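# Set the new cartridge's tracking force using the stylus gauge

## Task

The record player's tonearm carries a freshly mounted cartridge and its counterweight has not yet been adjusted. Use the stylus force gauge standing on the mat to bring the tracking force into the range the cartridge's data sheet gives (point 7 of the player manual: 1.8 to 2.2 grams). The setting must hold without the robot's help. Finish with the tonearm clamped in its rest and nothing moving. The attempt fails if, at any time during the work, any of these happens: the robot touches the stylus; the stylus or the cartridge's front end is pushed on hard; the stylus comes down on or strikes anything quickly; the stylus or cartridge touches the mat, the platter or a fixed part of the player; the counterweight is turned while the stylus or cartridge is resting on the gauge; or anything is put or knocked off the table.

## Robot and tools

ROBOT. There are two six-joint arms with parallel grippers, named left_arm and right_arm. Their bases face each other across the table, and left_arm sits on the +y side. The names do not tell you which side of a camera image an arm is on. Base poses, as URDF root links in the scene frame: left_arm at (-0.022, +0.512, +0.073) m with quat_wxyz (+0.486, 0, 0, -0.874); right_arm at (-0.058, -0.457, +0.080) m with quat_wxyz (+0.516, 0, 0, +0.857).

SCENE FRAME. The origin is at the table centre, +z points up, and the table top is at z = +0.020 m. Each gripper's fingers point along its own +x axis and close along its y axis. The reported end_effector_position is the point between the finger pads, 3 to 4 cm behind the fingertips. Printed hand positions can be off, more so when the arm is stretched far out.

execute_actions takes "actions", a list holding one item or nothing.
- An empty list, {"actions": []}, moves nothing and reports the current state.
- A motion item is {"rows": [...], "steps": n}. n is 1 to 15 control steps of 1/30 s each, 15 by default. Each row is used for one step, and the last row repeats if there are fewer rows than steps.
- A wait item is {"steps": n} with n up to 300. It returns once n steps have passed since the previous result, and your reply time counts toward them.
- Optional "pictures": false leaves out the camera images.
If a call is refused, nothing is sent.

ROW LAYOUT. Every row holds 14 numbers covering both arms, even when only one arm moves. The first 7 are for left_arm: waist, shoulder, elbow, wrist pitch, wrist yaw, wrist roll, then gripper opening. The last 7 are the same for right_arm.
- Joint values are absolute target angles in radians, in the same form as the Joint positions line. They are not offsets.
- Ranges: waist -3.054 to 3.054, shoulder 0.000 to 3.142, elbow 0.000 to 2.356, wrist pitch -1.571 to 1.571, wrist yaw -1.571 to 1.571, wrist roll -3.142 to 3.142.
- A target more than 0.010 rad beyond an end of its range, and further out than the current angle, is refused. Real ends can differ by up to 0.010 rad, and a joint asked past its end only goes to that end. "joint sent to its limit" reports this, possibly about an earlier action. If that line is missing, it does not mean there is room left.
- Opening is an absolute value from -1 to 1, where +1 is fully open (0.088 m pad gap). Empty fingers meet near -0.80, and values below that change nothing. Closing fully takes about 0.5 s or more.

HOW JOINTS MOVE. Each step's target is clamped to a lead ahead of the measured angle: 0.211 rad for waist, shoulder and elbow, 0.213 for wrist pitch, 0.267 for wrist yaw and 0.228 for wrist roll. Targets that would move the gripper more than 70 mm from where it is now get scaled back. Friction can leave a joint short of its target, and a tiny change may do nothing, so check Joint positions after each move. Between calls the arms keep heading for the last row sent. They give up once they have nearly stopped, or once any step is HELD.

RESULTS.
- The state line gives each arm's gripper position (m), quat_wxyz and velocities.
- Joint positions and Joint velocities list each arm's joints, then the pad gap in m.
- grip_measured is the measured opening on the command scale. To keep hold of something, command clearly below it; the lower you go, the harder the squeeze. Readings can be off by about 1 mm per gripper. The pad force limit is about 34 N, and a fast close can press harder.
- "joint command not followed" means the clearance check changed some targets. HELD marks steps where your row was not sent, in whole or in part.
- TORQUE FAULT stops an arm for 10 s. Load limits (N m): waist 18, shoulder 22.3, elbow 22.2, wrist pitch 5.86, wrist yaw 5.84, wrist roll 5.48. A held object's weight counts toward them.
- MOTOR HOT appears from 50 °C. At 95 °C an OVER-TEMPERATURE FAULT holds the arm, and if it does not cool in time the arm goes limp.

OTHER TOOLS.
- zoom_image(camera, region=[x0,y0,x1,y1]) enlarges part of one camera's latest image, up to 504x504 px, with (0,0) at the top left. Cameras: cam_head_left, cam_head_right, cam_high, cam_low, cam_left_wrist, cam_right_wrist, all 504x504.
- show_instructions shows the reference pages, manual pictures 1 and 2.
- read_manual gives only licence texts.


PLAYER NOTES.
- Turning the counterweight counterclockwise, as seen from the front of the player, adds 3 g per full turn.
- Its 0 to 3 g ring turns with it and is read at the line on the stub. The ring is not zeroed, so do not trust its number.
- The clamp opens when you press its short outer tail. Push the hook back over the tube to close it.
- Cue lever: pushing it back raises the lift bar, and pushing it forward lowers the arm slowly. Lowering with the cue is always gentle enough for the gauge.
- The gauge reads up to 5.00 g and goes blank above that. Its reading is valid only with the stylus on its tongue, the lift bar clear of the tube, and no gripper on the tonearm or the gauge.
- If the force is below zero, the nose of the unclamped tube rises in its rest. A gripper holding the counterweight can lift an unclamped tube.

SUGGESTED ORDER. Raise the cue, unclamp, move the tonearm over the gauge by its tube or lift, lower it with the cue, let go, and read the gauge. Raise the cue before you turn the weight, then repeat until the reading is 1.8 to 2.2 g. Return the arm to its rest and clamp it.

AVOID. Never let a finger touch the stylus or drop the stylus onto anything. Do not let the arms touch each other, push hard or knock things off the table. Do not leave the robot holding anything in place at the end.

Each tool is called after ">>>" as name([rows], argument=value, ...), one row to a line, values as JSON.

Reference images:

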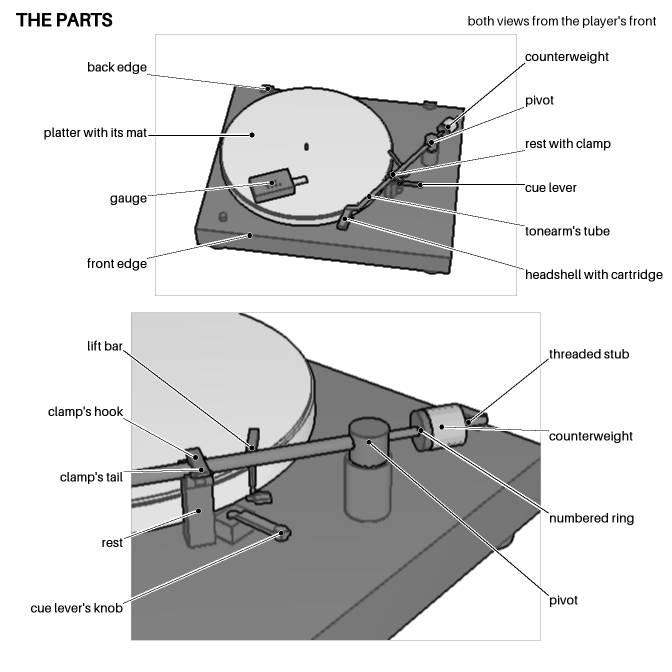

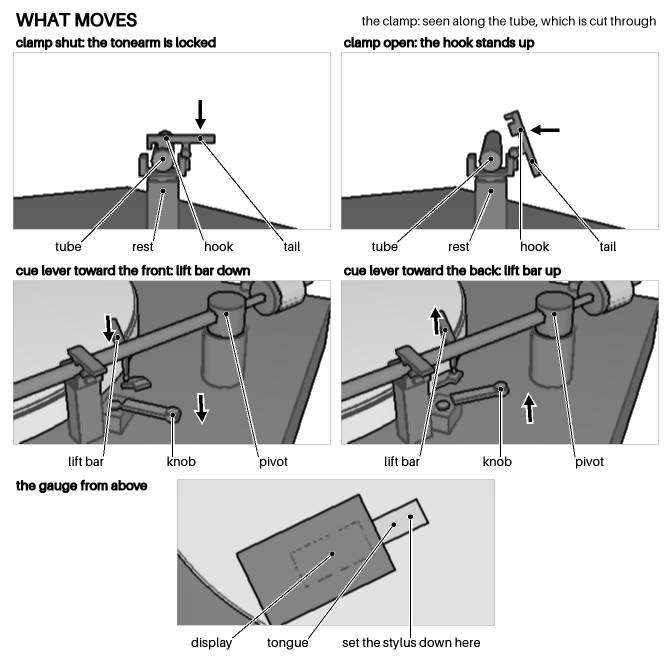

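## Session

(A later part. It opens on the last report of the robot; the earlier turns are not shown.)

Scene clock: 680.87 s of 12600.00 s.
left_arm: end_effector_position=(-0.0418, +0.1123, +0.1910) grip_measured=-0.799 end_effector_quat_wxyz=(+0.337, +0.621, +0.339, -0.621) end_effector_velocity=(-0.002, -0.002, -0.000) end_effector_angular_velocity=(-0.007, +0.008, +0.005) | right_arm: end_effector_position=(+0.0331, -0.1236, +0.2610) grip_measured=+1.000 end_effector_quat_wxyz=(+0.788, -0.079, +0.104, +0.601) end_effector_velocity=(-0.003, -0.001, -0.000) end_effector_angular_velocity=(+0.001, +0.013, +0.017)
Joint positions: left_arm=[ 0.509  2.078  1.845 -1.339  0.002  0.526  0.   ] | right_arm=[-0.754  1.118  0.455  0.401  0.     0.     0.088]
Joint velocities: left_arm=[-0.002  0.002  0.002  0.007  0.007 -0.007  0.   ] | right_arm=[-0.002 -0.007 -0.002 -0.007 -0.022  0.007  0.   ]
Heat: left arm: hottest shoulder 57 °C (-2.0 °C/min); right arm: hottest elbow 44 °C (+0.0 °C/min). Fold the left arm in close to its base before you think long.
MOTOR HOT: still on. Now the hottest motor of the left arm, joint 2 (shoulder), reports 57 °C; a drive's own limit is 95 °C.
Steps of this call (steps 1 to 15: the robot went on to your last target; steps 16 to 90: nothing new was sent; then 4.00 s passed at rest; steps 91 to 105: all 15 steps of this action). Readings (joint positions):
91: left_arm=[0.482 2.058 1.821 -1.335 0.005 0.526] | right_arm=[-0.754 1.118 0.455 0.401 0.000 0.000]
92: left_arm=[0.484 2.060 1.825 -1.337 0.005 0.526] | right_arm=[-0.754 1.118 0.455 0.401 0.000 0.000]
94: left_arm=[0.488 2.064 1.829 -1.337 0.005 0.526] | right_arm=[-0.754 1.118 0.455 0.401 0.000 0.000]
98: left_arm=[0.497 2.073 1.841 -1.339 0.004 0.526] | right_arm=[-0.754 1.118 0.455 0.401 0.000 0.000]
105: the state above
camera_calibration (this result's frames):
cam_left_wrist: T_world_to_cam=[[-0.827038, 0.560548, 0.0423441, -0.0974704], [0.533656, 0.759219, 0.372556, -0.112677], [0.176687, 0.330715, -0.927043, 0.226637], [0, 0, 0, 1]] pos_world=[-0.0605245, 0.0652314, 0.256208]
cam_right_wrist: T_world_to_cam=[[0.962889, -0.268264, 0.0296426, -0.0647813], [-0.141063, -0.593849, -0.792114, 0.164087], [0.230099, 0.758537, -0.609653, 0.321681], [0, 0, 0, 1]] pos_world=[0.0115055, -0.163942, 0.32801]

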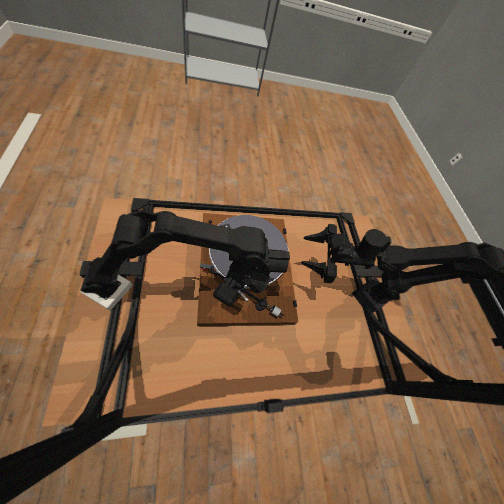

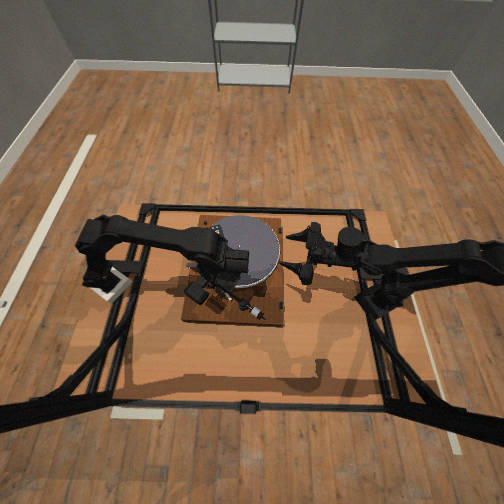

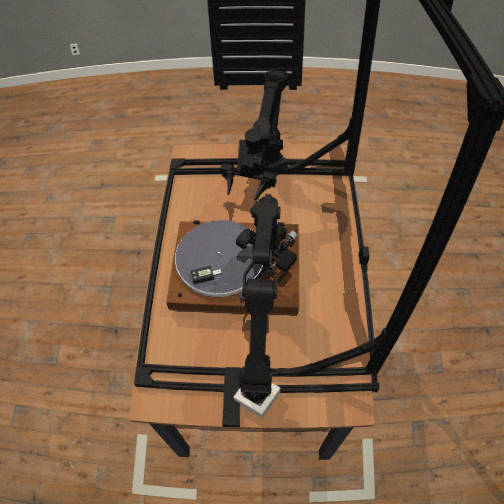

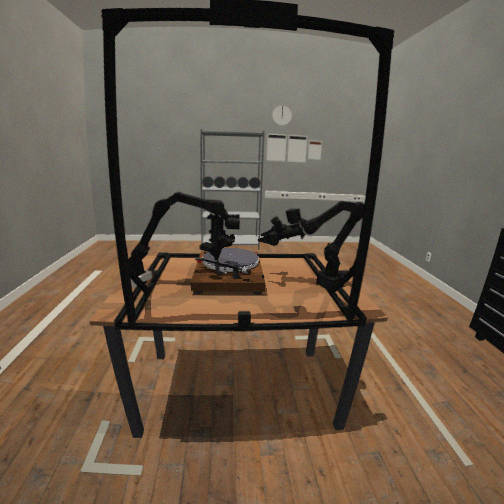

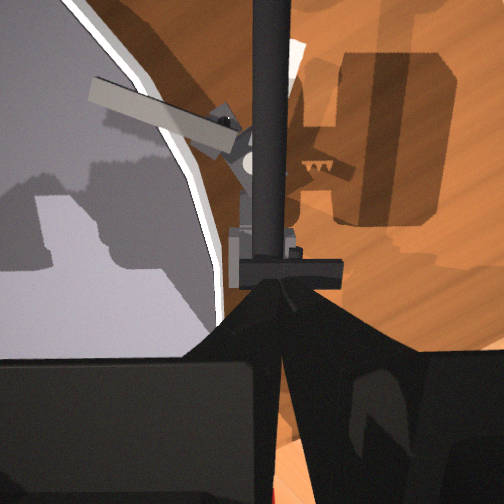

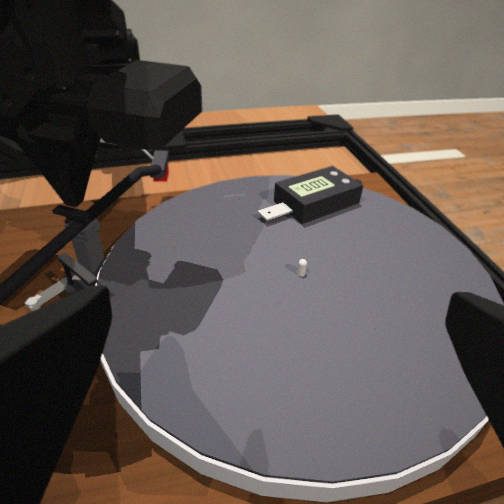

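>>> execute_actions([
  {"rows":[[0.5,2.05,1.95,-1.47,0,0.53,-0.85,-0.4,1.2,0.6,0.5,0.4,0,0.6],[0.5,2.05,1.95,-1.47,0,0.53,-0.85,-0.4,1.2,0.6,0.5,0.4,0,0.6],[0.5,2.05,1.95,-1.47,0,0.53,-0.85,-0.4,1.2,0.6,0.5,0.4,0,0.6],[0.5,2.05,1.95,-1.47,0,0.53,-0.85,-0.4,1.2,0.6,0.5,0.4,0,0.6],[0.5,2.05,1.95,-1.47,0,0.53,-0.85,-0.4,1.2,0.6,0.5,0.4,0,0.6],[0.5,2.05,1.95,-1.47,0,0.53,-0.85,-0.4,1.2,0.6,0.5,0.4,0,0.6],[0.43,1.7,1.5,-0.9,0,0.2,-0.85,-0.1,1.3,0.6,0.7,0.9,0,0.3]],"steps":15},
], pictures=false)

>>> execute_actions([
  {"rows":[[0.3665,1.4376,0.849,-0.109,0,0,-0.85,0.1347,1.7,0.75,0.95,1.2477,-0.3,0.1]],"steps":15},
], pictures=false)

>>> execute_actions([
  {"rows":[[0.3665,1.4376,0.849,-0.109,0,0,-0.85,0.1347,2.1,0.78,1.32,1.2477,-0.63,0.1]],"steps":15},
])

Scene clock: 714.30 s of 12600.00 s.
left_arm: end_effector_position=(-0.0747, +0.1123, +0.2610) grip_measured=-0.799 end_effector_quat_wxyz=(+0.511, +0.459, +0.280, -0.671) end_effector_velocity=(-0.007, -0.073, +0.046) end_effector_angular_velocity=(-0.631, +0.162, +0.184) | right_arm: end_effector_position=(-0.0774, -0.0978, +0.3256) grip_measured=+0.313 end_effector_quat_wxyz=(+0.854, -0.003, +0.000, +0.520) end_effector_velocity=(+0.036, -0.042, +0.019) end_effector_angular_velocity=(+0.109, +0.034, -0.464)
Joint positions: left_arm=[ 0.427  1.713  1.551 -0.962  0.001  0.221  0.   ] | right_arm=[-0.112  1.293  0.597  0.69   0.851 -0.     0.054]
Joint velocities: left_arm=[ 0.002 -0.212 -0.305  0.74  -0.007 -0.198  0.   ] | right_arm=[ 0.115  0.002 -0.002  0.125  0.579 -0.007 -0.007]
Heat: left arm: hottest shoulder 57 °C (-1.0 °C/min); right arm: hottest elbow 44 °C (+0.0 °C/min). Fold the left arm in close to its base before you think long.
MOTOR HOT: still on. Now the hottest motor of the left arm, joint 2 (shoulder), reports 57 °C; a drive's own limit is 95 °C.
Steps of this call (steps 1 to 15: the robot went on to your last target; steps 16 to 90: nothing new was sent; then 29.93 s passed at rest; steps 91 to 105: all 15 steps of this action). Readings (joint positions):
91: left_arm=[0.508 2.080 1.865 -1.369 0.001 0.526] | right_arm=[-0.726 1.131 0.471 0.411 0.068 0.000]
92: left_arm=[0.508 2.080 1.883 -1.403 0.001 0.526] | right_arm=[-0.670 1.155 0.496 0.437 0.152 0.000]
94: left_arm=[0.506 2.073 1.911 -1.437 0.001 0.526] | right_arm=[-0.549 1.184 0.551 0.475 0.274 -0.000]
98: left_arm=[0.487 1.974 1.831 -1.331 -0.003 0.409] | right_arm=[-0.351 1.230 0.591 0.600 0.488 0.000]
105: the state above

Scene clock: 714.80 s of 12600.00 s.
left_arm: end_effector_position=(-0.0948, +0.1327, +0.2052) grip_measured=-0.799 end_effector_quat_wxyz=(+0.593, +0.281, +0.229, -0.719) end_effector_velocity=(-0.009, -0.050, +0.041) end_effector_angular_velocity=(-0.415, +0.080, +0.008) | right_arm: end_effector_position=(-0.1511, -0.0806, +0.2797) grip_measured=+0.101 end_effector_quat_wxyz=(+0.879, -0.134, -0.067, +0.452) end_effector_velocity=(+0.004, -0.002, -0.001) end_effector_angular_velocity=(-0.019, -0.022, -0.024)
Joint positions: left_arm=[ 0.368  1.45   0.862 -0.155  0.     0.005  0.   ] | right_arm=[ 0.132  1.696  0.742  0.947  1.24  -0.294  0.044]
Joint velocities: left_arm=[-0.002 -0.007 -0.12   0.535 -0.007 -0.007  0.   ] | right_arm=[-0.002 -0.002 -0.002 -0.007  0.022 -0.022 -0.   ]
Heat: left arm: hottest shoulder 57 °C (-1.0 °C/min); right arm: hottest elbow 44 °C (+0.0 °C/min). Fold the left arm in close to its base before you think long.
MOTOR HOT: still on. Now the hottest motor of the left arm, joint 2 (shoulder), reports 57 °C; a drive's own limit is 95 °C.
Steps of this call (steps 1 to 15: all 15 steps of this action). Readings (joint positions):
1: left_arm=[0.423 1.675 1.506 -0.891 -0.002 0.164] | right_arm=[-0.087 1.328 0.615 0.741 0.933 -0.052]
2: left_arm=[0.412 1.630 1.442 -0.833 -0.003 0.113] | right_arm=[-0.037 1.382 0.651 0.808 1.019 -0.118]
4: left_arm=[0.385 1.534 1.316 -0.720 -0.001 0.057] | right_arm=[0.062 1.497 0.719 0.886 1.119 -0.210]
8: left_arm=[0.368 1.437 1.107 -0.458 0.000 0.017] | right_arm=[0.131 1.665 0.741 0.923 1.210 -0.276]
15: the state above

Scene clock: 715.30 s of 12600.00 s.
left_arm: end_effector_position=(-0.0959, +0.1275, +0.2136) grip_measured=-0.799 end_effector_quat_wxyz=(+0.599, +0.264, +0.216, -0.725) end_effector_velocity=(+0.003, +0.001, -0.001) end_effector_angular_velocity=(+0.004, -0.021, +0.010) | right_arm: end_effector_position=(-0.1665, -0.0591, +0.1893) grip_measured=+0.100 end_effector_quat_wxyz=(+0.847, -0.276, -0.140, +0.432) end_effector_velocity=(+0.002, -0.001, +0.001) end_effector_angular_velocity=(-0.007, -0.014, -0.010)
Joint positions: left_arm=[ 0.368  1.444  0.86  -0.112  0.     0.004  0.   ] | right_arm=[ 0.133  2.095  0.775  1.315  1.248 -0.624  0.044]
Joint velocities: left_arm=[-0.002 -0.002 -0.002 -0.007 -0.022  0.007  0.   ] | right_arm=[-0.002 -0.002 -0.002  0.007  0.007 -0.022  0.   ]
Heat: left arm: hottest shoulder 57 °C (-1.0 °C/min); right arm: hottest elbow 44 °C (+0.0 °C/min). Fold the left arm in close to its base before you think long.
MOTOR HOT: still on. Now the hottest motor of the left arm, joint 2 (shoulder), reports 57 °C; a drive's own limit is 95 °C.
Steps of this call (steps 1 to 15: all 15 steps of this action). Readings (joint positions):
1: left_arm=[0.368 1.450 0.861 -0.139 0.000 0.005] | right_arm=[0.132 1.732 0.746 1.012 1.249 -0.353]
2: left_arm=[0.368 1.448 0.861 -0.127 0.000 0.005] | right_arm=[0.132 1.778 0.762 1.080 1.252 -0.418]
4: left_arm=[0.368 1.444 0.861 -0.120 0.000 0.005] | right_arm=[0.133 1.890 0.779 1.192 1.248 -0.525]
8: left_arm=[0.368 1.444 0.860 -0.114 0.000 0.005] | right_arm=[0.133 2.069 0.775 1.278 1.248 -0.603]
15: the state above
camera_calibration (this result's frames):
cam_left_wrist: T_world_to_cam=[[-0.972214, 0.23402, 0.00590604, -0.116157], [0.203477, 0.857262, -0.472969, 0.0326607], [-0.115747, -0.458625, -0.881059, 0.314918], [0, 0, 0, 1]] pos_world=[-0.0831243, 0.143614, 0.293595]
cam_right_wrist: T_world_to_cam=[[0.634596, -0.473941, 0.610466, -0.0299402], [0.227417, -0.640408, -0.733594, 0.164881], [0.738627, 0.604366, -0.298617, 0.291584], [0, 0, 0, 1]] pos_world=[-0.233869, -0.0848226, 0.226305]

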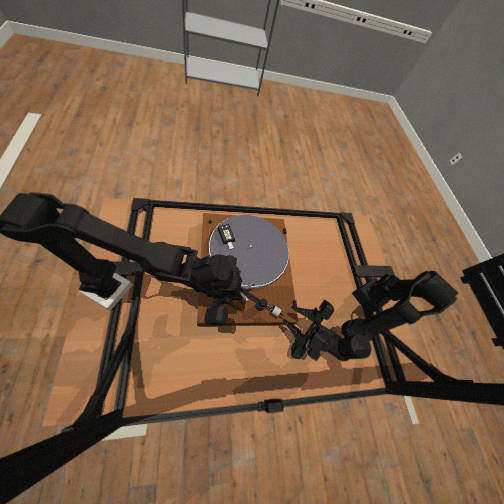

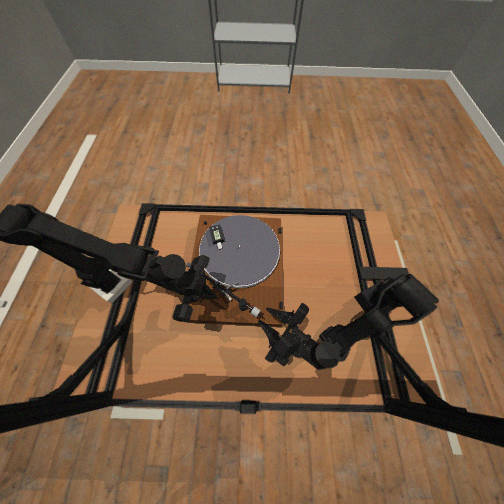

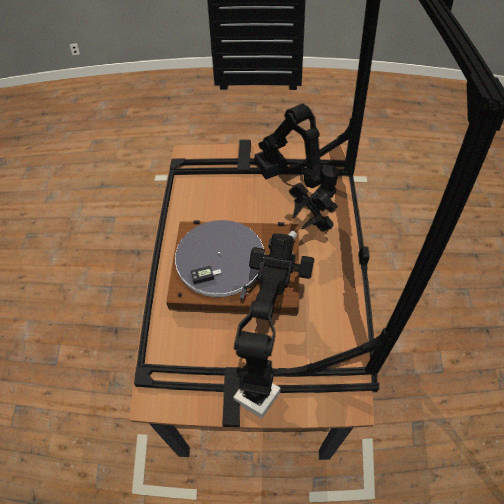

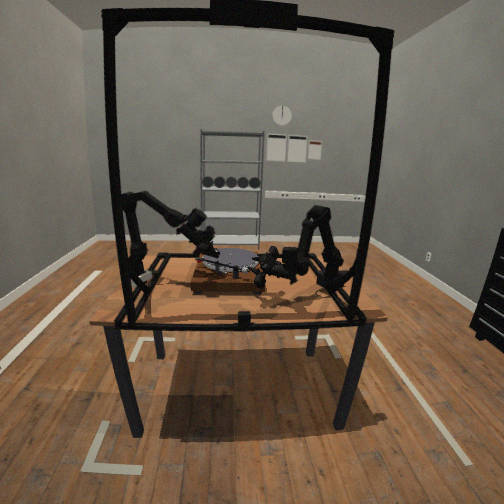

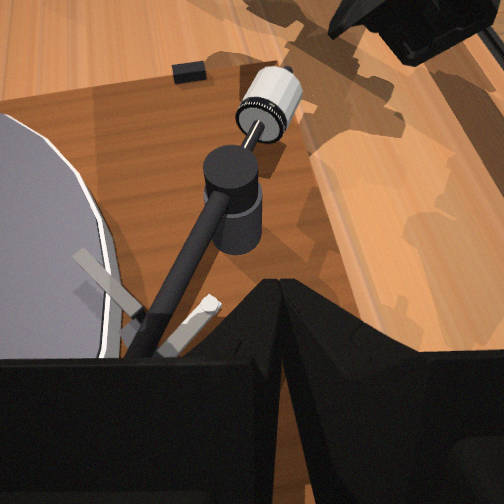

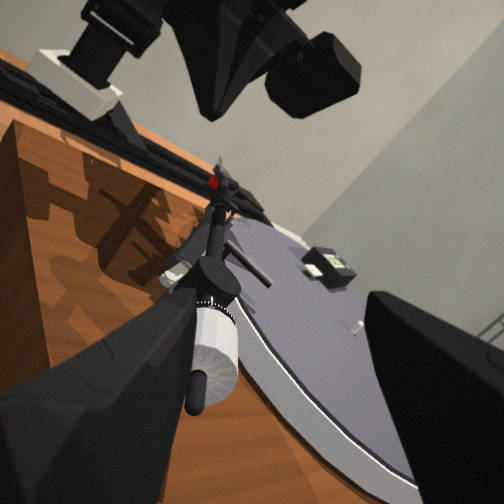

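>>> zoom_image(camera="cam_left_wrist", region=[215, 55, 325, 160])

>>> execute_actions([
  {"rows":[[0.3665,1.4376,0.849,-0.109,0,0,-0.85,0.1347,2.19,0.785,1.405,1.2477,-0.63,0.1],[0.3665,1.4376,0.849,-0.109,0,0,-0.85,0.1347,2.19,0.785,1.405,1.2477,-0.63,0.1],[0.3665,1.4376,0.849,-0.109,0,0,-0.85,0.1347,2.19,0.785,1.405,1.2477,-0.63,0.1],[0.3665,1.4376,0.849,-0.109,0,0,-0.85,0.1347,2.19,0.785,1.405,1.2477,-0.63,0.1],[0.3665,1.4376,0.849,-0.109,0,0,-0.85,0.1347,2.28,0.79,1.492,1.2477,-0.63,0.1]],"steps":15},
])

Region (215, 55, 325, 160) of cam_left_wrist's 504x504 image, scaled by 4.582, with more detail than that image has; it fills the top 481 rows of this view, and the rest is white.

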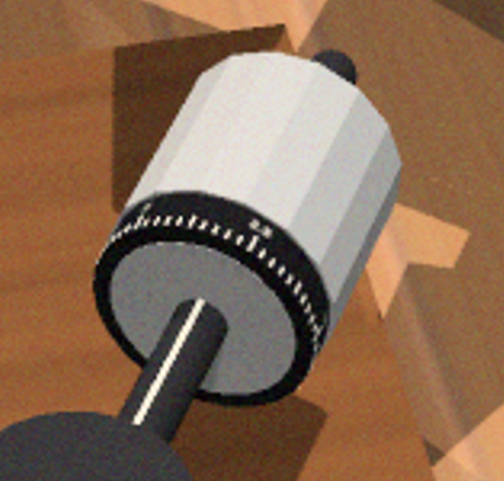

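Scene clock: 720.47 s of 12600.00 s.
left_arm: end_effector_position=(-0.0958, +0.1276, +0.2135) grip_measured=-0.799 end_effector_quat_wxyz=(+0.599, +0.264, +0.216, -0.725) end_effector_velocity=(+0.000, +0.002, +0.001) end_effector_angular_velocity=(+0.002, -0.001, -0.008) | right_arm: end_effector_position=(-0.1663, -0.0593, +0.1466) grip_measured=+0.100 end_effector_quat_wxyz=(+0.847, -0.275, -0.140, +0.432) end_effector_velocity=(-0.001, +0.002, +0.001) end_effector_angular_velocity=(+0.010, +0.010, +0.020)
Joint positions: left_arm=[ 0.368  1.444  0.859 -0.112  0.     0.004  0.   ] | right_arm=[ 0.133  2.272  0.786  1.488  1.248 -0.629  0.044]
Joint velocities: left_arm=[ 0.002 -0.007 -0.002 -0.007  0.007  0.007  0.   ] | right_arm=[-0.002 -0.002 -0.002  0.007 -0.022  0.007 -0.   ]
Heat: left arm: hottest shoulder 56 °C (-1.0 °C/min); right arm: hottest elbow 43 °C (-1.0 °C/min). Fold the left arm in close to its base before you think long.
MOTOR HOT: still on. Now the hottest motor of the left arm, joint 2 (shoulder), reports 56 °C; a drive's own limit is 95 °C.
Steps of this call (steps 1 to 15: the robot went on to your last target; steps 16 to 90: nothing new was sent; then 1.67 s passed at rest; steps 91 to 105: all 15 steps of this action). Readings (joint positions):
91: left_arm=[0.368 1.444 0.859 -0.112 0.000 0.004] | right_arm=[0.133 2.109 0.776 1.343 1.248 -0.627]
92: left_arm=[0.368 1.444 0.859 -0.112 0.000 0.004] | right_arm=[0.133 2.125 0.780 1.365 1.248 -0.627]
94: left_arm=[0.368 1.444 0.859 -0.112 0.000 0.004] | right_arm=[0.133 2.157 0.782 1.380 1.248 -0.627]
98: left_arm=[0.368 1.444 0.859 -0.112 0.000 0.004] | right_arm=[0.133 2.248 0.786 1.460 1.248 -0.629]
105: the state above
camera_calibration (this result's frames):
cam_left_wrist: T_world_to_cam=[[-0.972214, 0.234018, 0.00592423, -0.116169], [0.203511, 0.857439, -0.472633, 0.0323271], [-0.115684, -0.458295, -0.881239, 0.314861], [0, 0, 0, 1]] pos_world=[-0.0830952, 0.143766, 0.293435]
cam_right_wrist: T_world_to_cam=[[0.634259, -0.475245, 0.609802, -0.00409475], [0.227827, -0.638835, -0.734837, 0.133783], [0.73879, 0.605006, -0.296913, 0.278673], [0, 0, 0, 1]] pos_world=[-0.233763, -0.0850791, 0.183547]

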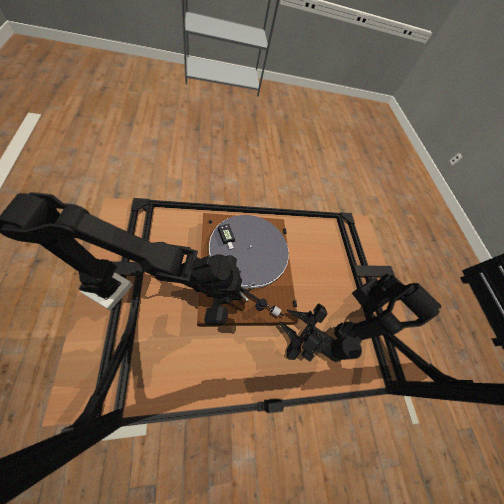

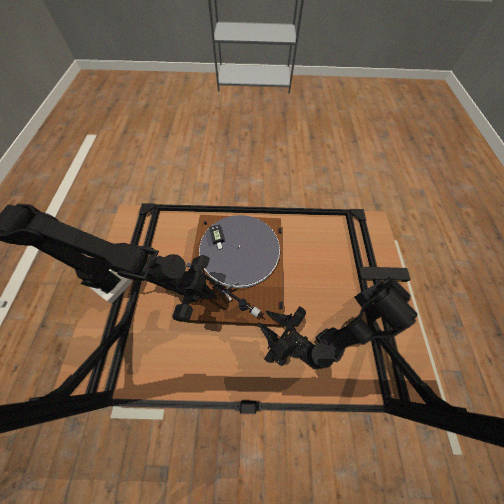

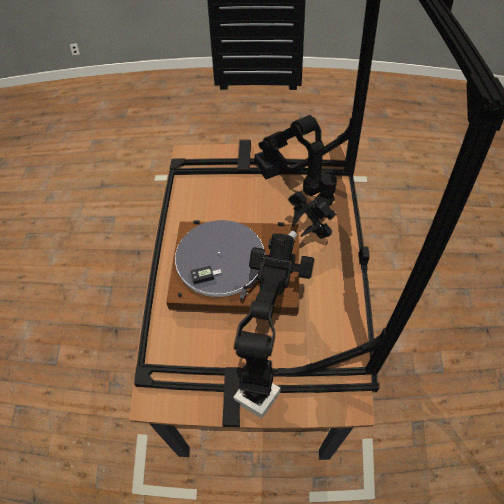

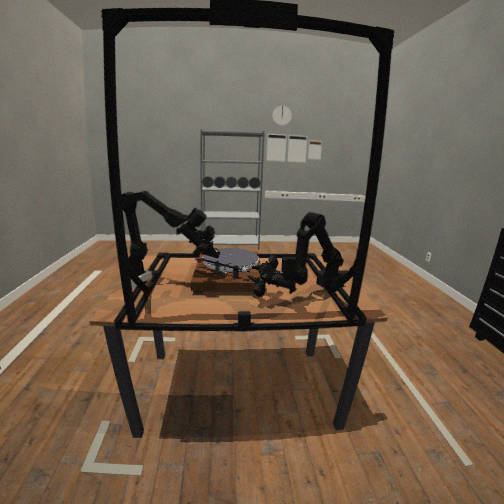

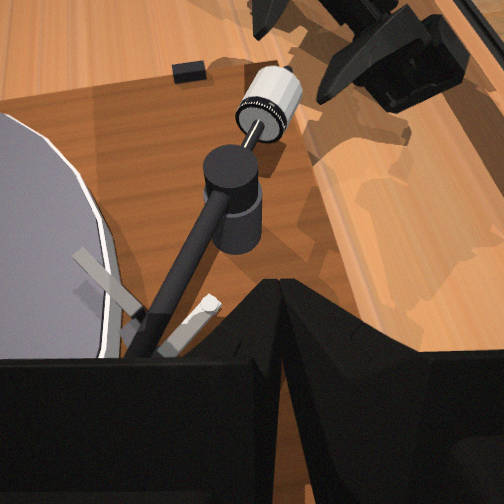

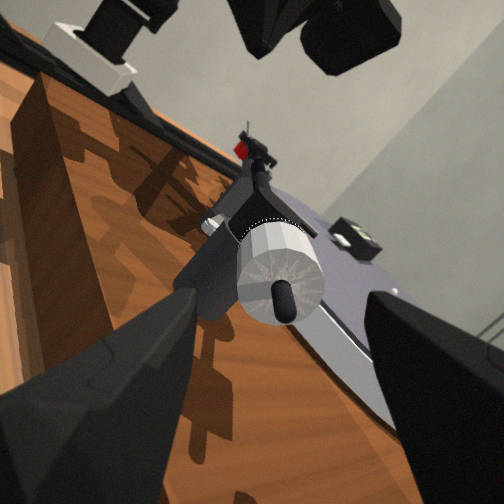

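>>> execute_actions([
  {"rows":[[0.3665,1.4376,0.849,-0.109,0,0,-0.85,0.101,2.288,0.812,1.478,1.214,-0.63,0.1],[0.3665,1.4376,0.849,-0.109,0,0,-0.85,0.101,2.288,0.812,1.478,1.214,-0.63,0.1],[0.3665,1.4376,0.849,-0.109,0,0,-0.85,0.101,2.288,0.812,1.478,1.214,-0.63,0.1],[0.3665,1.4376,0.849,-0.109,0,0,-0.85,0.068,2.296,0.833,1.464,1.18,-0.63,0.1],[0.3665,1.4376,0.849,-0.109,0,0,-0.85,0.068,2.296,0.833,1.464,1.18,-0.63,0.1],[0.3665,1.4376,0.849,-0.109,0,0,-0.85,0.068,2.296,0.833,1.464,1.18,-0.63,0.1],[0.3665,1.4376,0.849,-0.109,0,0,-0.85,0.034,2.304,0.854,1.45,1.147,-0.63,0.1],[0.3665,1.4376,0.849,-0.109,0,0,-0.85,0.034,2.304,0.854,1.45,1.147,-0.63,0.1],[0.3665,1.4376,0.849,-0.109,0,0,-0.85,0.034,2.304,0.854,1.45,1.147,-0.63,0.1],[0.3665,1.4376,0.849,-0.109,0,0,-0.85,-0.001,2.312,0.875,1.435,1.112,-0.63,0.1]],"steps":15},
])

Scene clock: 729.60 s of 12600.00 s.
left_arm: end_effector_position=(-0.0958, +0.1277, +0.2134) grip_measured=-0.799 end_effector_quat_wxyz=(+0.599, +0.264, +0.216, -0.725) end_effector_velocity=(+0.005, +0.003, -0.004) end_effector_angular_velocity=(+0.020, -0.012, +0.024) | right_arm: end_effector_position=(-0.1354, -0.0210, +0.1462) grip_measured=+0.100 end_effector_quat_wxyz=(+0.850, -0.275, -0.139, +0.428) end_effector_velocity=(+0.018, +0.019, -0.003) end_effector_angular_velocity=(-0.019, -0.014, +0.010)
Joint positions: left_arm=[ 0.368  1.444  0.859 -0.111  0.     0.004  0.   ] | right_arm=[ 0.001  2.301  0.865  1.44   1.124 -0.629  0.044]
Joint velocities: left_arm=[ 0.002 -0.002 -0.002 -0.022 -0.022 -0.007  0.   ] | right_arm=[-0.071  0.012  0.032 -0.037 -0.081 -0.007 -0.   ]
Heat: left arm: hottest shoulder 55 °C (-2.0 °C/min); right arm: hottest wrist pitch 43 °C (-1.0 °C/min). Fold the left arm in close to its base before you think long.
MOTOR HOT: still on. Now the hottest motor of the left arm, joint 2 (shoulder), reports 55 °C; a drive's own limit is 95 °C.
Steps of this call (steps 1 to 15: the robot went on to your last target; steps 16 to 90: nothing new was sent; then 5.63 s passed at rest; steps 91 to 105: all 15 steps of this action). Readings (joint positions):
91: left_arm=[0.368 1.444 0.859 -0.112 0.000 0.004] | right_arm=[0.131 2.274 0.788 1.490 1.244 -0.629]
92: left_arm=[0.368 1.444 0.859 -0.112 0.000 0.004] | right_arm=[0.125 2.275 0.793 1.487 1.236 -0.629]
94: left_arm=[0.368 1.444 0.859 -0.111 0.000 0.004] | right_arm=[0.109 2.279 0.804 1.480 1.219 -0.629]
98: left_arm=[0.368 1.444 0.859 -0.111 0.000 0.004] | right_arm=[0.063 2.289 0.831 1.462 1.176 -0.629]
105: the state above
camera_calibration (this result's frames):
cam_left_wrist: T_world_to_cam=[[-0.972214, 0.234018, 0.00592423, -0.11617], [0.203511, 0.857439, -0.472633, 0.0322556], [-0.115684, -0.458295, -0.881239, 0.314796], [0, 0, 0, 1]] pos_world=[-0.0830892, 0.143798, 0.293344]
cam_right_wrist: T_world_to_cam=[[0.630537, -0.481862, 0.608467, -0.00566978], [0.221643, -0.639517, -0.736134, 0.150238], [0.74384, 0.599022, -0.296437, 0.23301], [0, 0, 0, 1]] pos_world=[-0.203046, -0.0462304, 0.183118]

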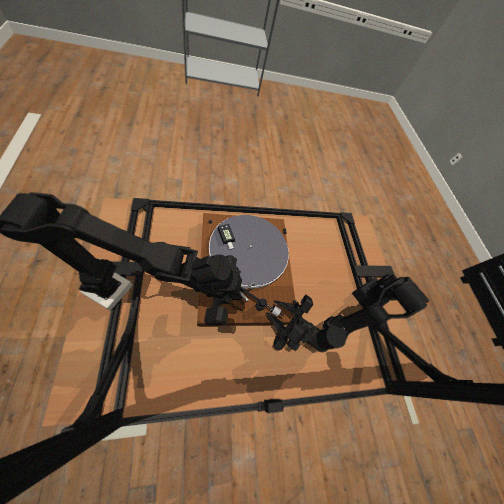

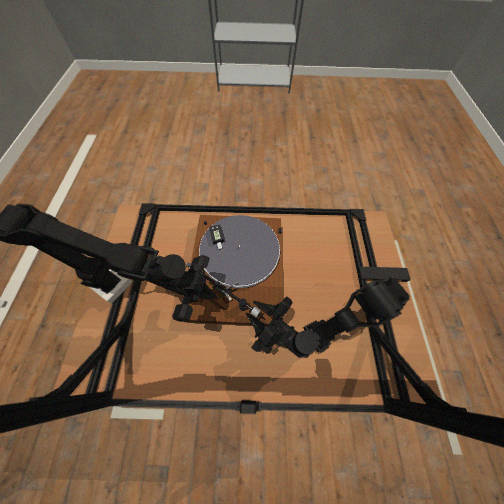

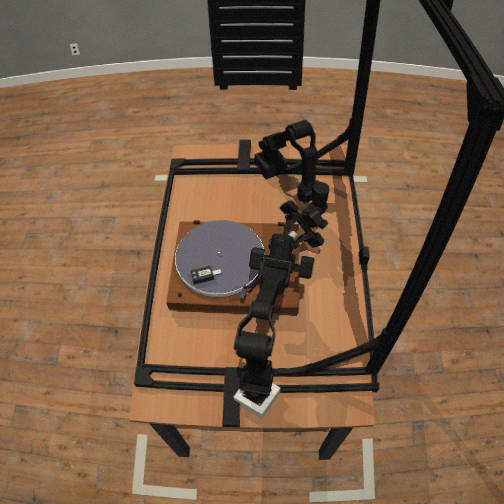

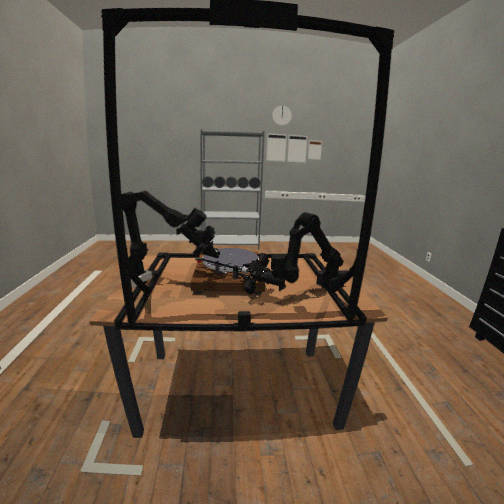

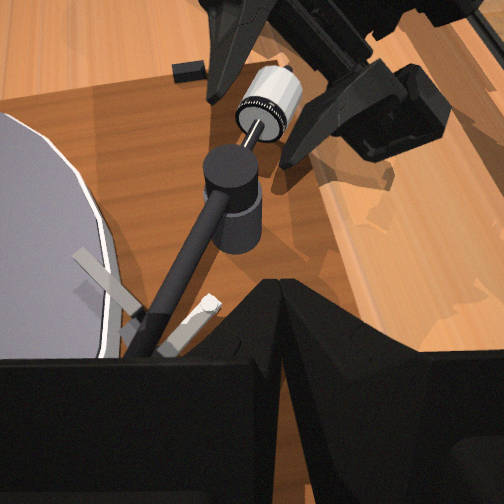

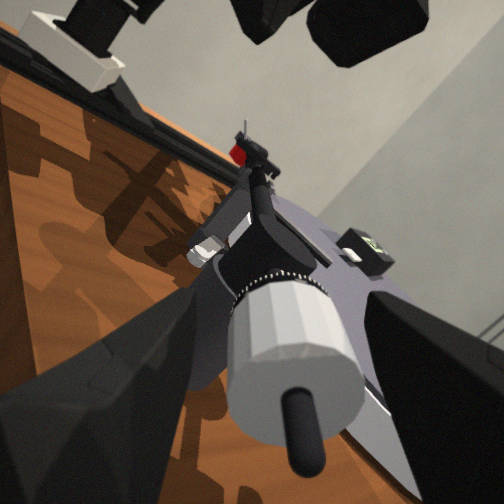

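>>> execute_actions([
  {"rows":[[0.3665,1.4376,0.849,-0.109,0,0,-0.85,-0.003,2.312,0.875,1.435,1.112,-0.63,0.0],[0.3665,1.4376,0.849,-0.109,0,0,-0.85,-0.003,2.312,0.875,1.435,1.112,-0.63,-0.05],[0.3665,1.4376,0.849,-0.109,0,0,-0.85,-0.003,2.312,0.875,1.435,1.112,-0.63,-0.1],[0.3665,1.4376,0.849,-0.109,0,0,-0.85,-0.003,2.312,0.875,1.435,1.112,-0.63,-0.13],[0.3665,1.4376,0.849,-0.109,0,0,-0.85,-0.003,2.312,0.875,1.435,1.112,-0.63,-0.16],[0.3665,1.4376,0.849,-0.109,0,0,-0.85,-0.003,2.312,0.875,1.435,1.112,-0.63,-0.19],[0.3665,1.4376,0.849,-0.109,0,0,-0.85,-0.003,2.312,0.875,1.435,1.112,-0.63,-0.22],[0.3665,1.4376,0.849,-0.109,0,0,-0.85,-0.003,2.312,0.875,1.435,1.112,-0.63,-0.25],[0.3665,1.4376,0.849,-0.109,0,0,-0.85,-0.003,2.312,0.875,1.435,1.112,-0.63,-0.28],[0.3665,1.4376,0.849,-0.109,0,0,-0.85,-0.003,2.312,0.875,1.435,1.112,-0.63,-0.31]],"steps":15},
])

>>> execute_actions([
  {"rows":[[0.3665,1.4376,0.849,-0.109,0,0,-0.85,-0.003,2.312,0.875,1.435,1.112,-0.6,-0.31],[0.3665,1.4376,0.849,-0.109,0,0,-0.85,-0.003,2.312,0.875,1.435,1.112,-0.57,-0.31],[0.3665,1.4376,0.849,-0.109,0,0,-0.85,-0.003,2.312,0.875,1.435,1.112,-0.54,-0.31],[0.3665,1.4376,0.849,-0.109,0,0,-0.85,-0.003,2.312,0.875,1.435,1.112,-0.51,-0.31],[0.3665,1.4376,0.849,-0.109,0,0,-0.85,-0.003,2.312,0.875,1.435,1.112,-0.48,-0.31],[0.3665,1.4376,0.849,-0.109,0,0,-0.85,-0.003,2.312,0.875,1.435,1.112,-0.45,-0.31],[0.3665,1.4376,0.849,-0.109,0,0,-0.85,-0.003,2.312,0.875,1.435,1.112,-0.42,-0.31],[0.3665,1.4376,0.849,-0.109,0,0,-0.85,-0.003,2.312,0.875,1.435,1.112,-0.39,-0.31],[0.3665,1.4376,0.849,-0.109,0,0,-0.85,-0.003,2.312,0.875,1.435,1.112,-0.36,-0.31],[0.3665,1.4376,0.849,-0.109,0,0,-0.85,-0.003,2.312,0.875,1.435,1.112,-0.33,-0.31],[0.3665,1.4376,0.849,-0.109,0,0,-0.85,-0.003,2.312,0.875,1.435,1.112,-0.3,-0.31],[0.3665,1.4376,0.849,-0.109,0,0,-0.85,-0.003,2.312,0.875,1.435,1.112,-0.27,-0.31],[0.3665,1.4376,0.849,-0.109,0,0,-0.85,-0.003,2.312,0.875,1.435,1.112,-0.24,-0.31],[0.3665,1.4376,0.849,-0.109,0,0,-0.85,-0.003,2.312,0.875,1.435,1.112,-0.21,-0.31]],"steps":15},
])

>>> zoom_image(camera="cam_left_wrist", region=[215, 55, 325, 160])

Scene clock: 742.80 s of 12600.00 s.
left_arm: end_effector_position=(-0.0958, +0.1278, +0.2134) grip_measured=-0.799 end_effector_quat_wxyz=(+0.599, +0.264, +0.216, -0.725) end_effector_velocity=(+0.001, +0.003, +0.000) end_effector_angular_velocity=(+0.005, +0.011, +0.017) | right_arm: end_effector_position=(-0.1354, -0.0199, +0.1459) grip_measured=-0.261 end_effector_quat_wxyz=(+0.849, -0.275, -0.139, +0.429) end_effector_velocity=(+0.002, -0.001, +0.001) end_effector_angular_velocity=(+0.002, -0.002, -0.010)
Joint positions: left_arm=[ 0.368  1.443  0.858 -0.111  0.     0.004  0.   ] | right_arm=[-0.001  2.303  0.868  1.437  1.12  -0.629  0.026]
Joint velocities: left_arm=[-0.002 -0.012 -0.007 -0.007 -0.007 -0.022  0.   ] | right_arm=[-0.002 -0.002 -0.002  0.007  0.007 -0.007 -0.   ]
Heat: left arm: hottest shoulder 54 °C (-3.0 °C/min); right arm: hottest elbow 42 °C (-2.0 °C/min). Fold the left arm in close to its base before you think long.
MOTOR HOT: still on. Now the hottest motor of the left arm, joint 2 (shoulder), reports 54 °C; a drive's own limit is 95 °C.
Steps of this call (steps 1 to 15: the robot went on to your last target; steps 16 to 90: nothing new was sent; then 9.70 s passed at rest; steps 91 to 105: all 15 steps of this action). Readings (joint positions):
91: left_arm=[0.368 1.443 0.858 -0.111 0.000 0.004] | right_arm=[-0.001 2.303 0.867 1.437 1.117 -0.629]
92: left_arm=[0.368 1.443 0.858 -0.111 0.000 0.004] | right_arm=[-0.001 2.303 0.867 1.437 1.117 -0.629]
94: left_arm=[0.368 1.443 0.858 -0.111 0.000 0.004] | right_arm=[-0.001 2.303 0.868 1.437 1.117 -0.629]
98: left_arm=[0.368 1.443 0.858 -0.111 0.000 0.004] | right_arm=[-0.001 2.303 0.868 1.437 1.117 -0.629]
105: the state above
camera_calibration (this result's frames):
cam_left_wrist: T_world_to_cam=[[-0.97227, 0.23378, 0.00621658, -0.116212], [0.203165, 0.857515, -0.472644, 0.0321213], [-0.115826, -0.458275, -0.881231, 0.314814], [0, 0, 0, 1]] pos_world=[-0.0830514, 0.143895, 0.293329]
cam_right_wrist: T_world_to_cam=[[0.631123, -0.480046, 0.609294, -0.00502884], [0.223263, -0.639834, -0.735368, 0.150804], [0.742857, 0.600141, -0.296638, 0.232158], [0, 0, 0, 1]] pos_world=[-0.202955, -0.0452518, 0.182828]

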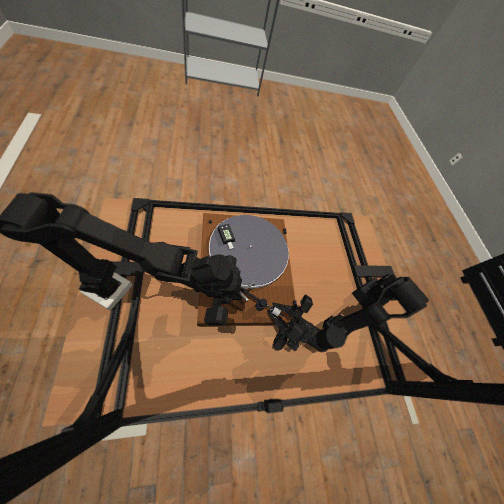

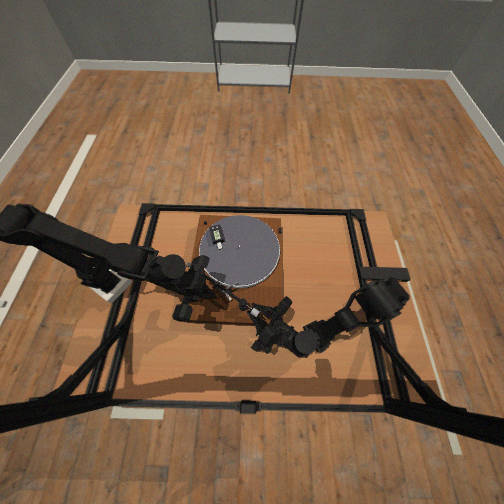

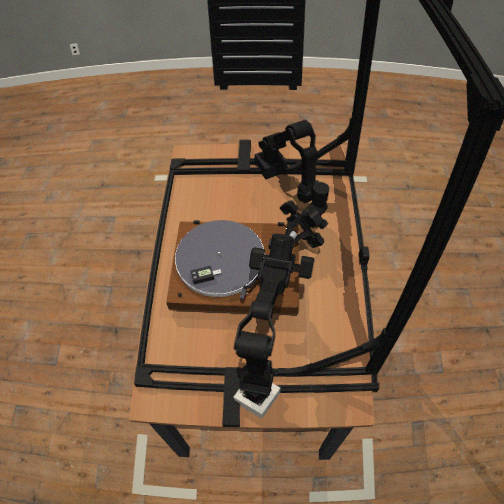

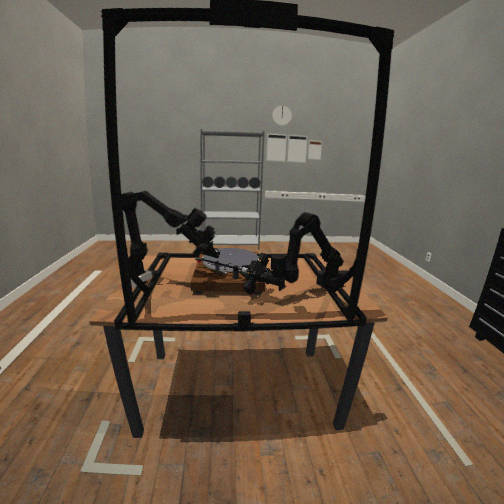

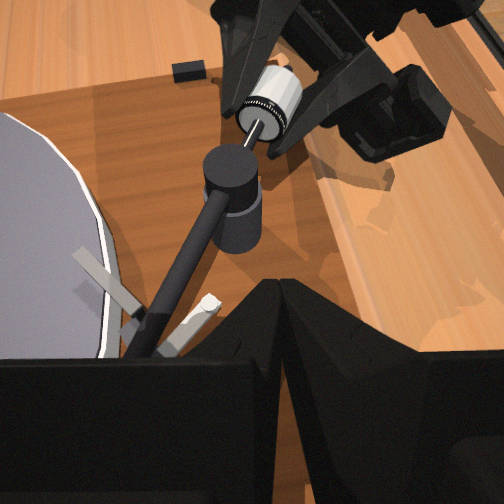

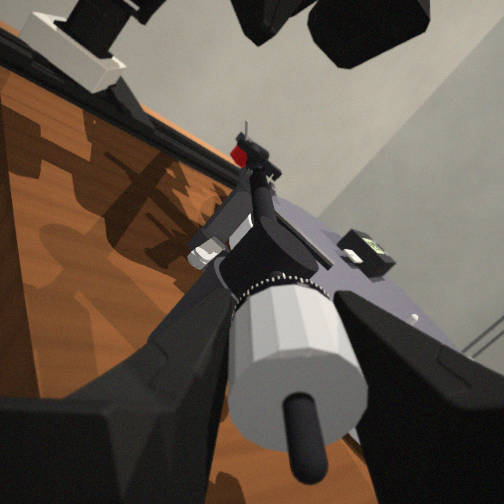

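Scene clock: 743.30 s of 12600.00 s.
left_arm: end_effector_position=(-0.0958, +0.1278, +0.2134) grip_measured=-0.799 end_effector_quat_wxyz=(+0.599, +0.264, +0.216, -0.725) end_effector_velocity=(-0.003, +0.005, -0.006) end_effector_angular_velocity=(+0.026, -0.006, -0.018) | right_arm: end_effector_position=(-0.1352, -0.0196, +0.1459) grip_measured=-0.261 end_effector_quat_wxyz=(+0.884, -0.117, -0.060, +0.448) end_effector_velocity=(+0.001, +0.002, -0.004) end_effector_angular_velocity=(+0.327, +0.459, +0.015)
Joint positions: left_arm=[ 0.368  1.443  0.858 -0.111  0.     0.004  0.   ] | right_arm=[-0.002  2.303  0.868  1.437  1.117 -0.265  0.026]
Joint velocities: left_arm=[-0.007 -0.002 -0.007 -0.022  0.007  0.007  0.   ] | right_arm=[-0.007  0.007 -0.002 -0.007 -0.022  0.579 -0.   ]
Heat: left arm: hottest shoulder 54 °C (-3.0 °C/min); right arm: hottest elbow 42 °C (-2.0 °C/min). Fold the left arm in close to its base before you think long.
MOTOR HOT: still on. Now the hottest motor of the left arm, joint 2 (shoulder), reports 54 °C; a drive's own limit is 95 °C.
Steps of this call (steps 1 to 15: all 15 steps of this action). Readings (joint positions):
1: left_arm=[0.368 1.443 0.858 -0.111 0.000 0.004] | right_arm=[-0.001 2.303 0.868 1.437 1.120 -0.626]
2: left_arm=[0.368 1.443 0.858 -0.111 0.000 0.004] | right_arm=[-0.001 2.303 0.868 1.437 1.120 -0.613]
4: left_arm=[0.368 1.443 0.858 -0.111 0.000 0.004] | right_arm=[-0.001 2.303 0.868 1.437 1.120 -0.572]
8: left_arm=[0.368 1.443 0.858 -0.111 0.000 0.004] | right_arm=[-0.002 2.303 0.868 1.437 1.119 -0.463]
15: the state above
camera_calibration (this result's frames):
cam_left_wrist: T_world_to_cam=[[-0.97227, 0.23378, 0.00621658, -0.116212], [0.203165, 0.857515, -0.472644, 0.0321213], [-0.115826, -0.458275, -0.881231, 0.314814], [0, 0, 0, 1]] pos_world=[-0.0830514, 0.143895, 0.293329]
cam_right_wrist: T_world_to_cam=[[0.765219, -0.576332, 0.286846, 0.0583349], [-0.0160483, -0.462512, -0.886468, 0.1442], [0.64357, 0.673739, -0.363173, 0.229583], [0, 0, 0, 1]] pos_world=[-0.190077, -0.0543642, 0.194474]

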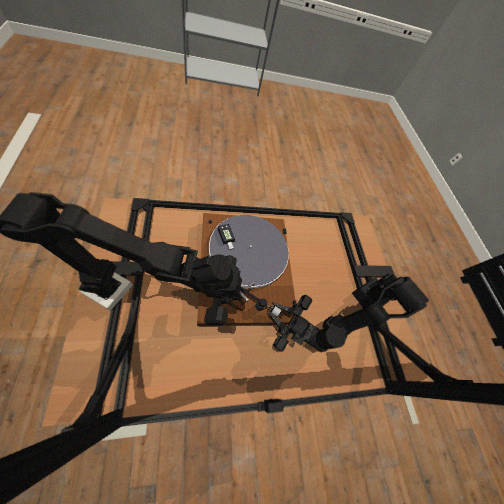

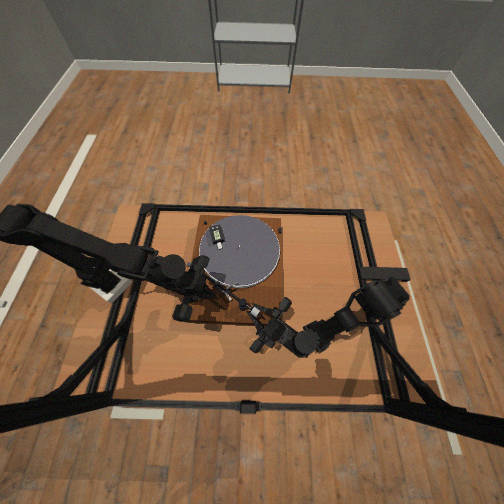

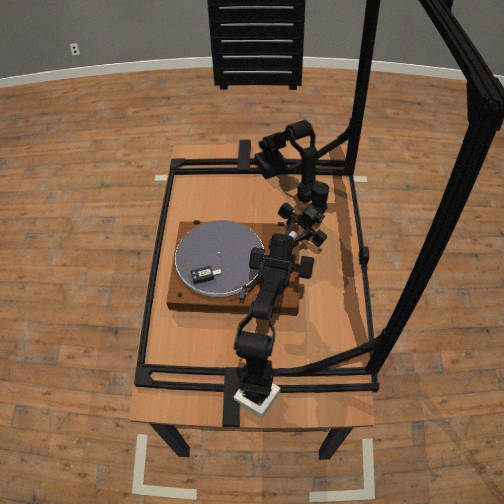

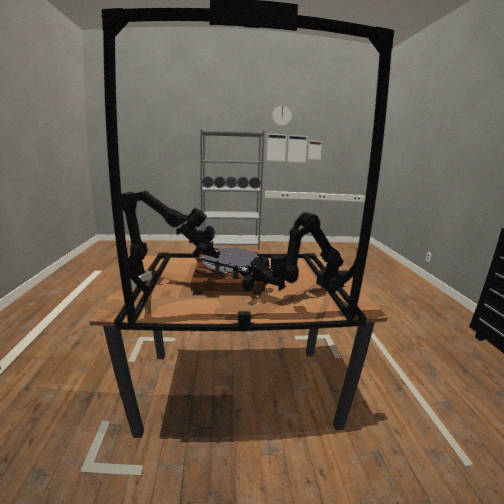

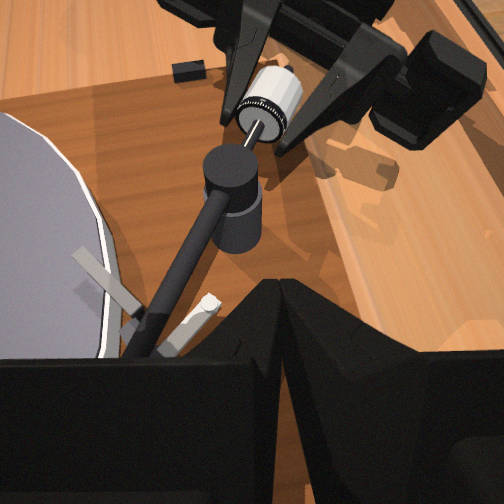

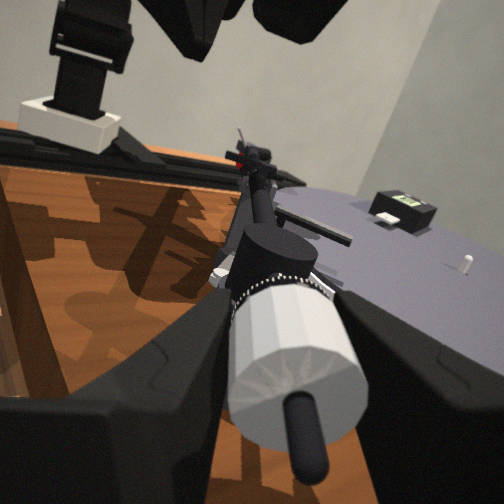

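Region (215, 55, 325, 160) of cam_left_wrist's 504x504 image, scaled by 4.582, with more detail than that image has; it fills the top 481 rows of this view, and the rest is white.

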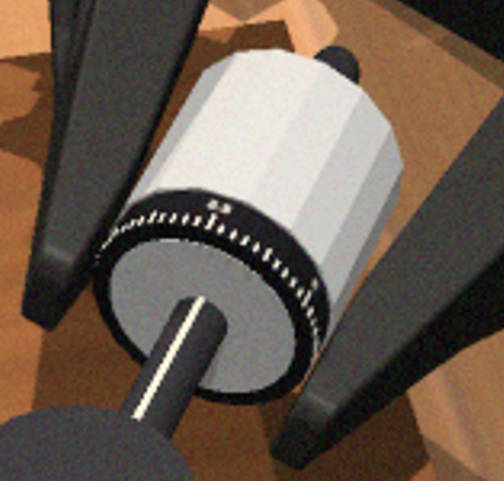

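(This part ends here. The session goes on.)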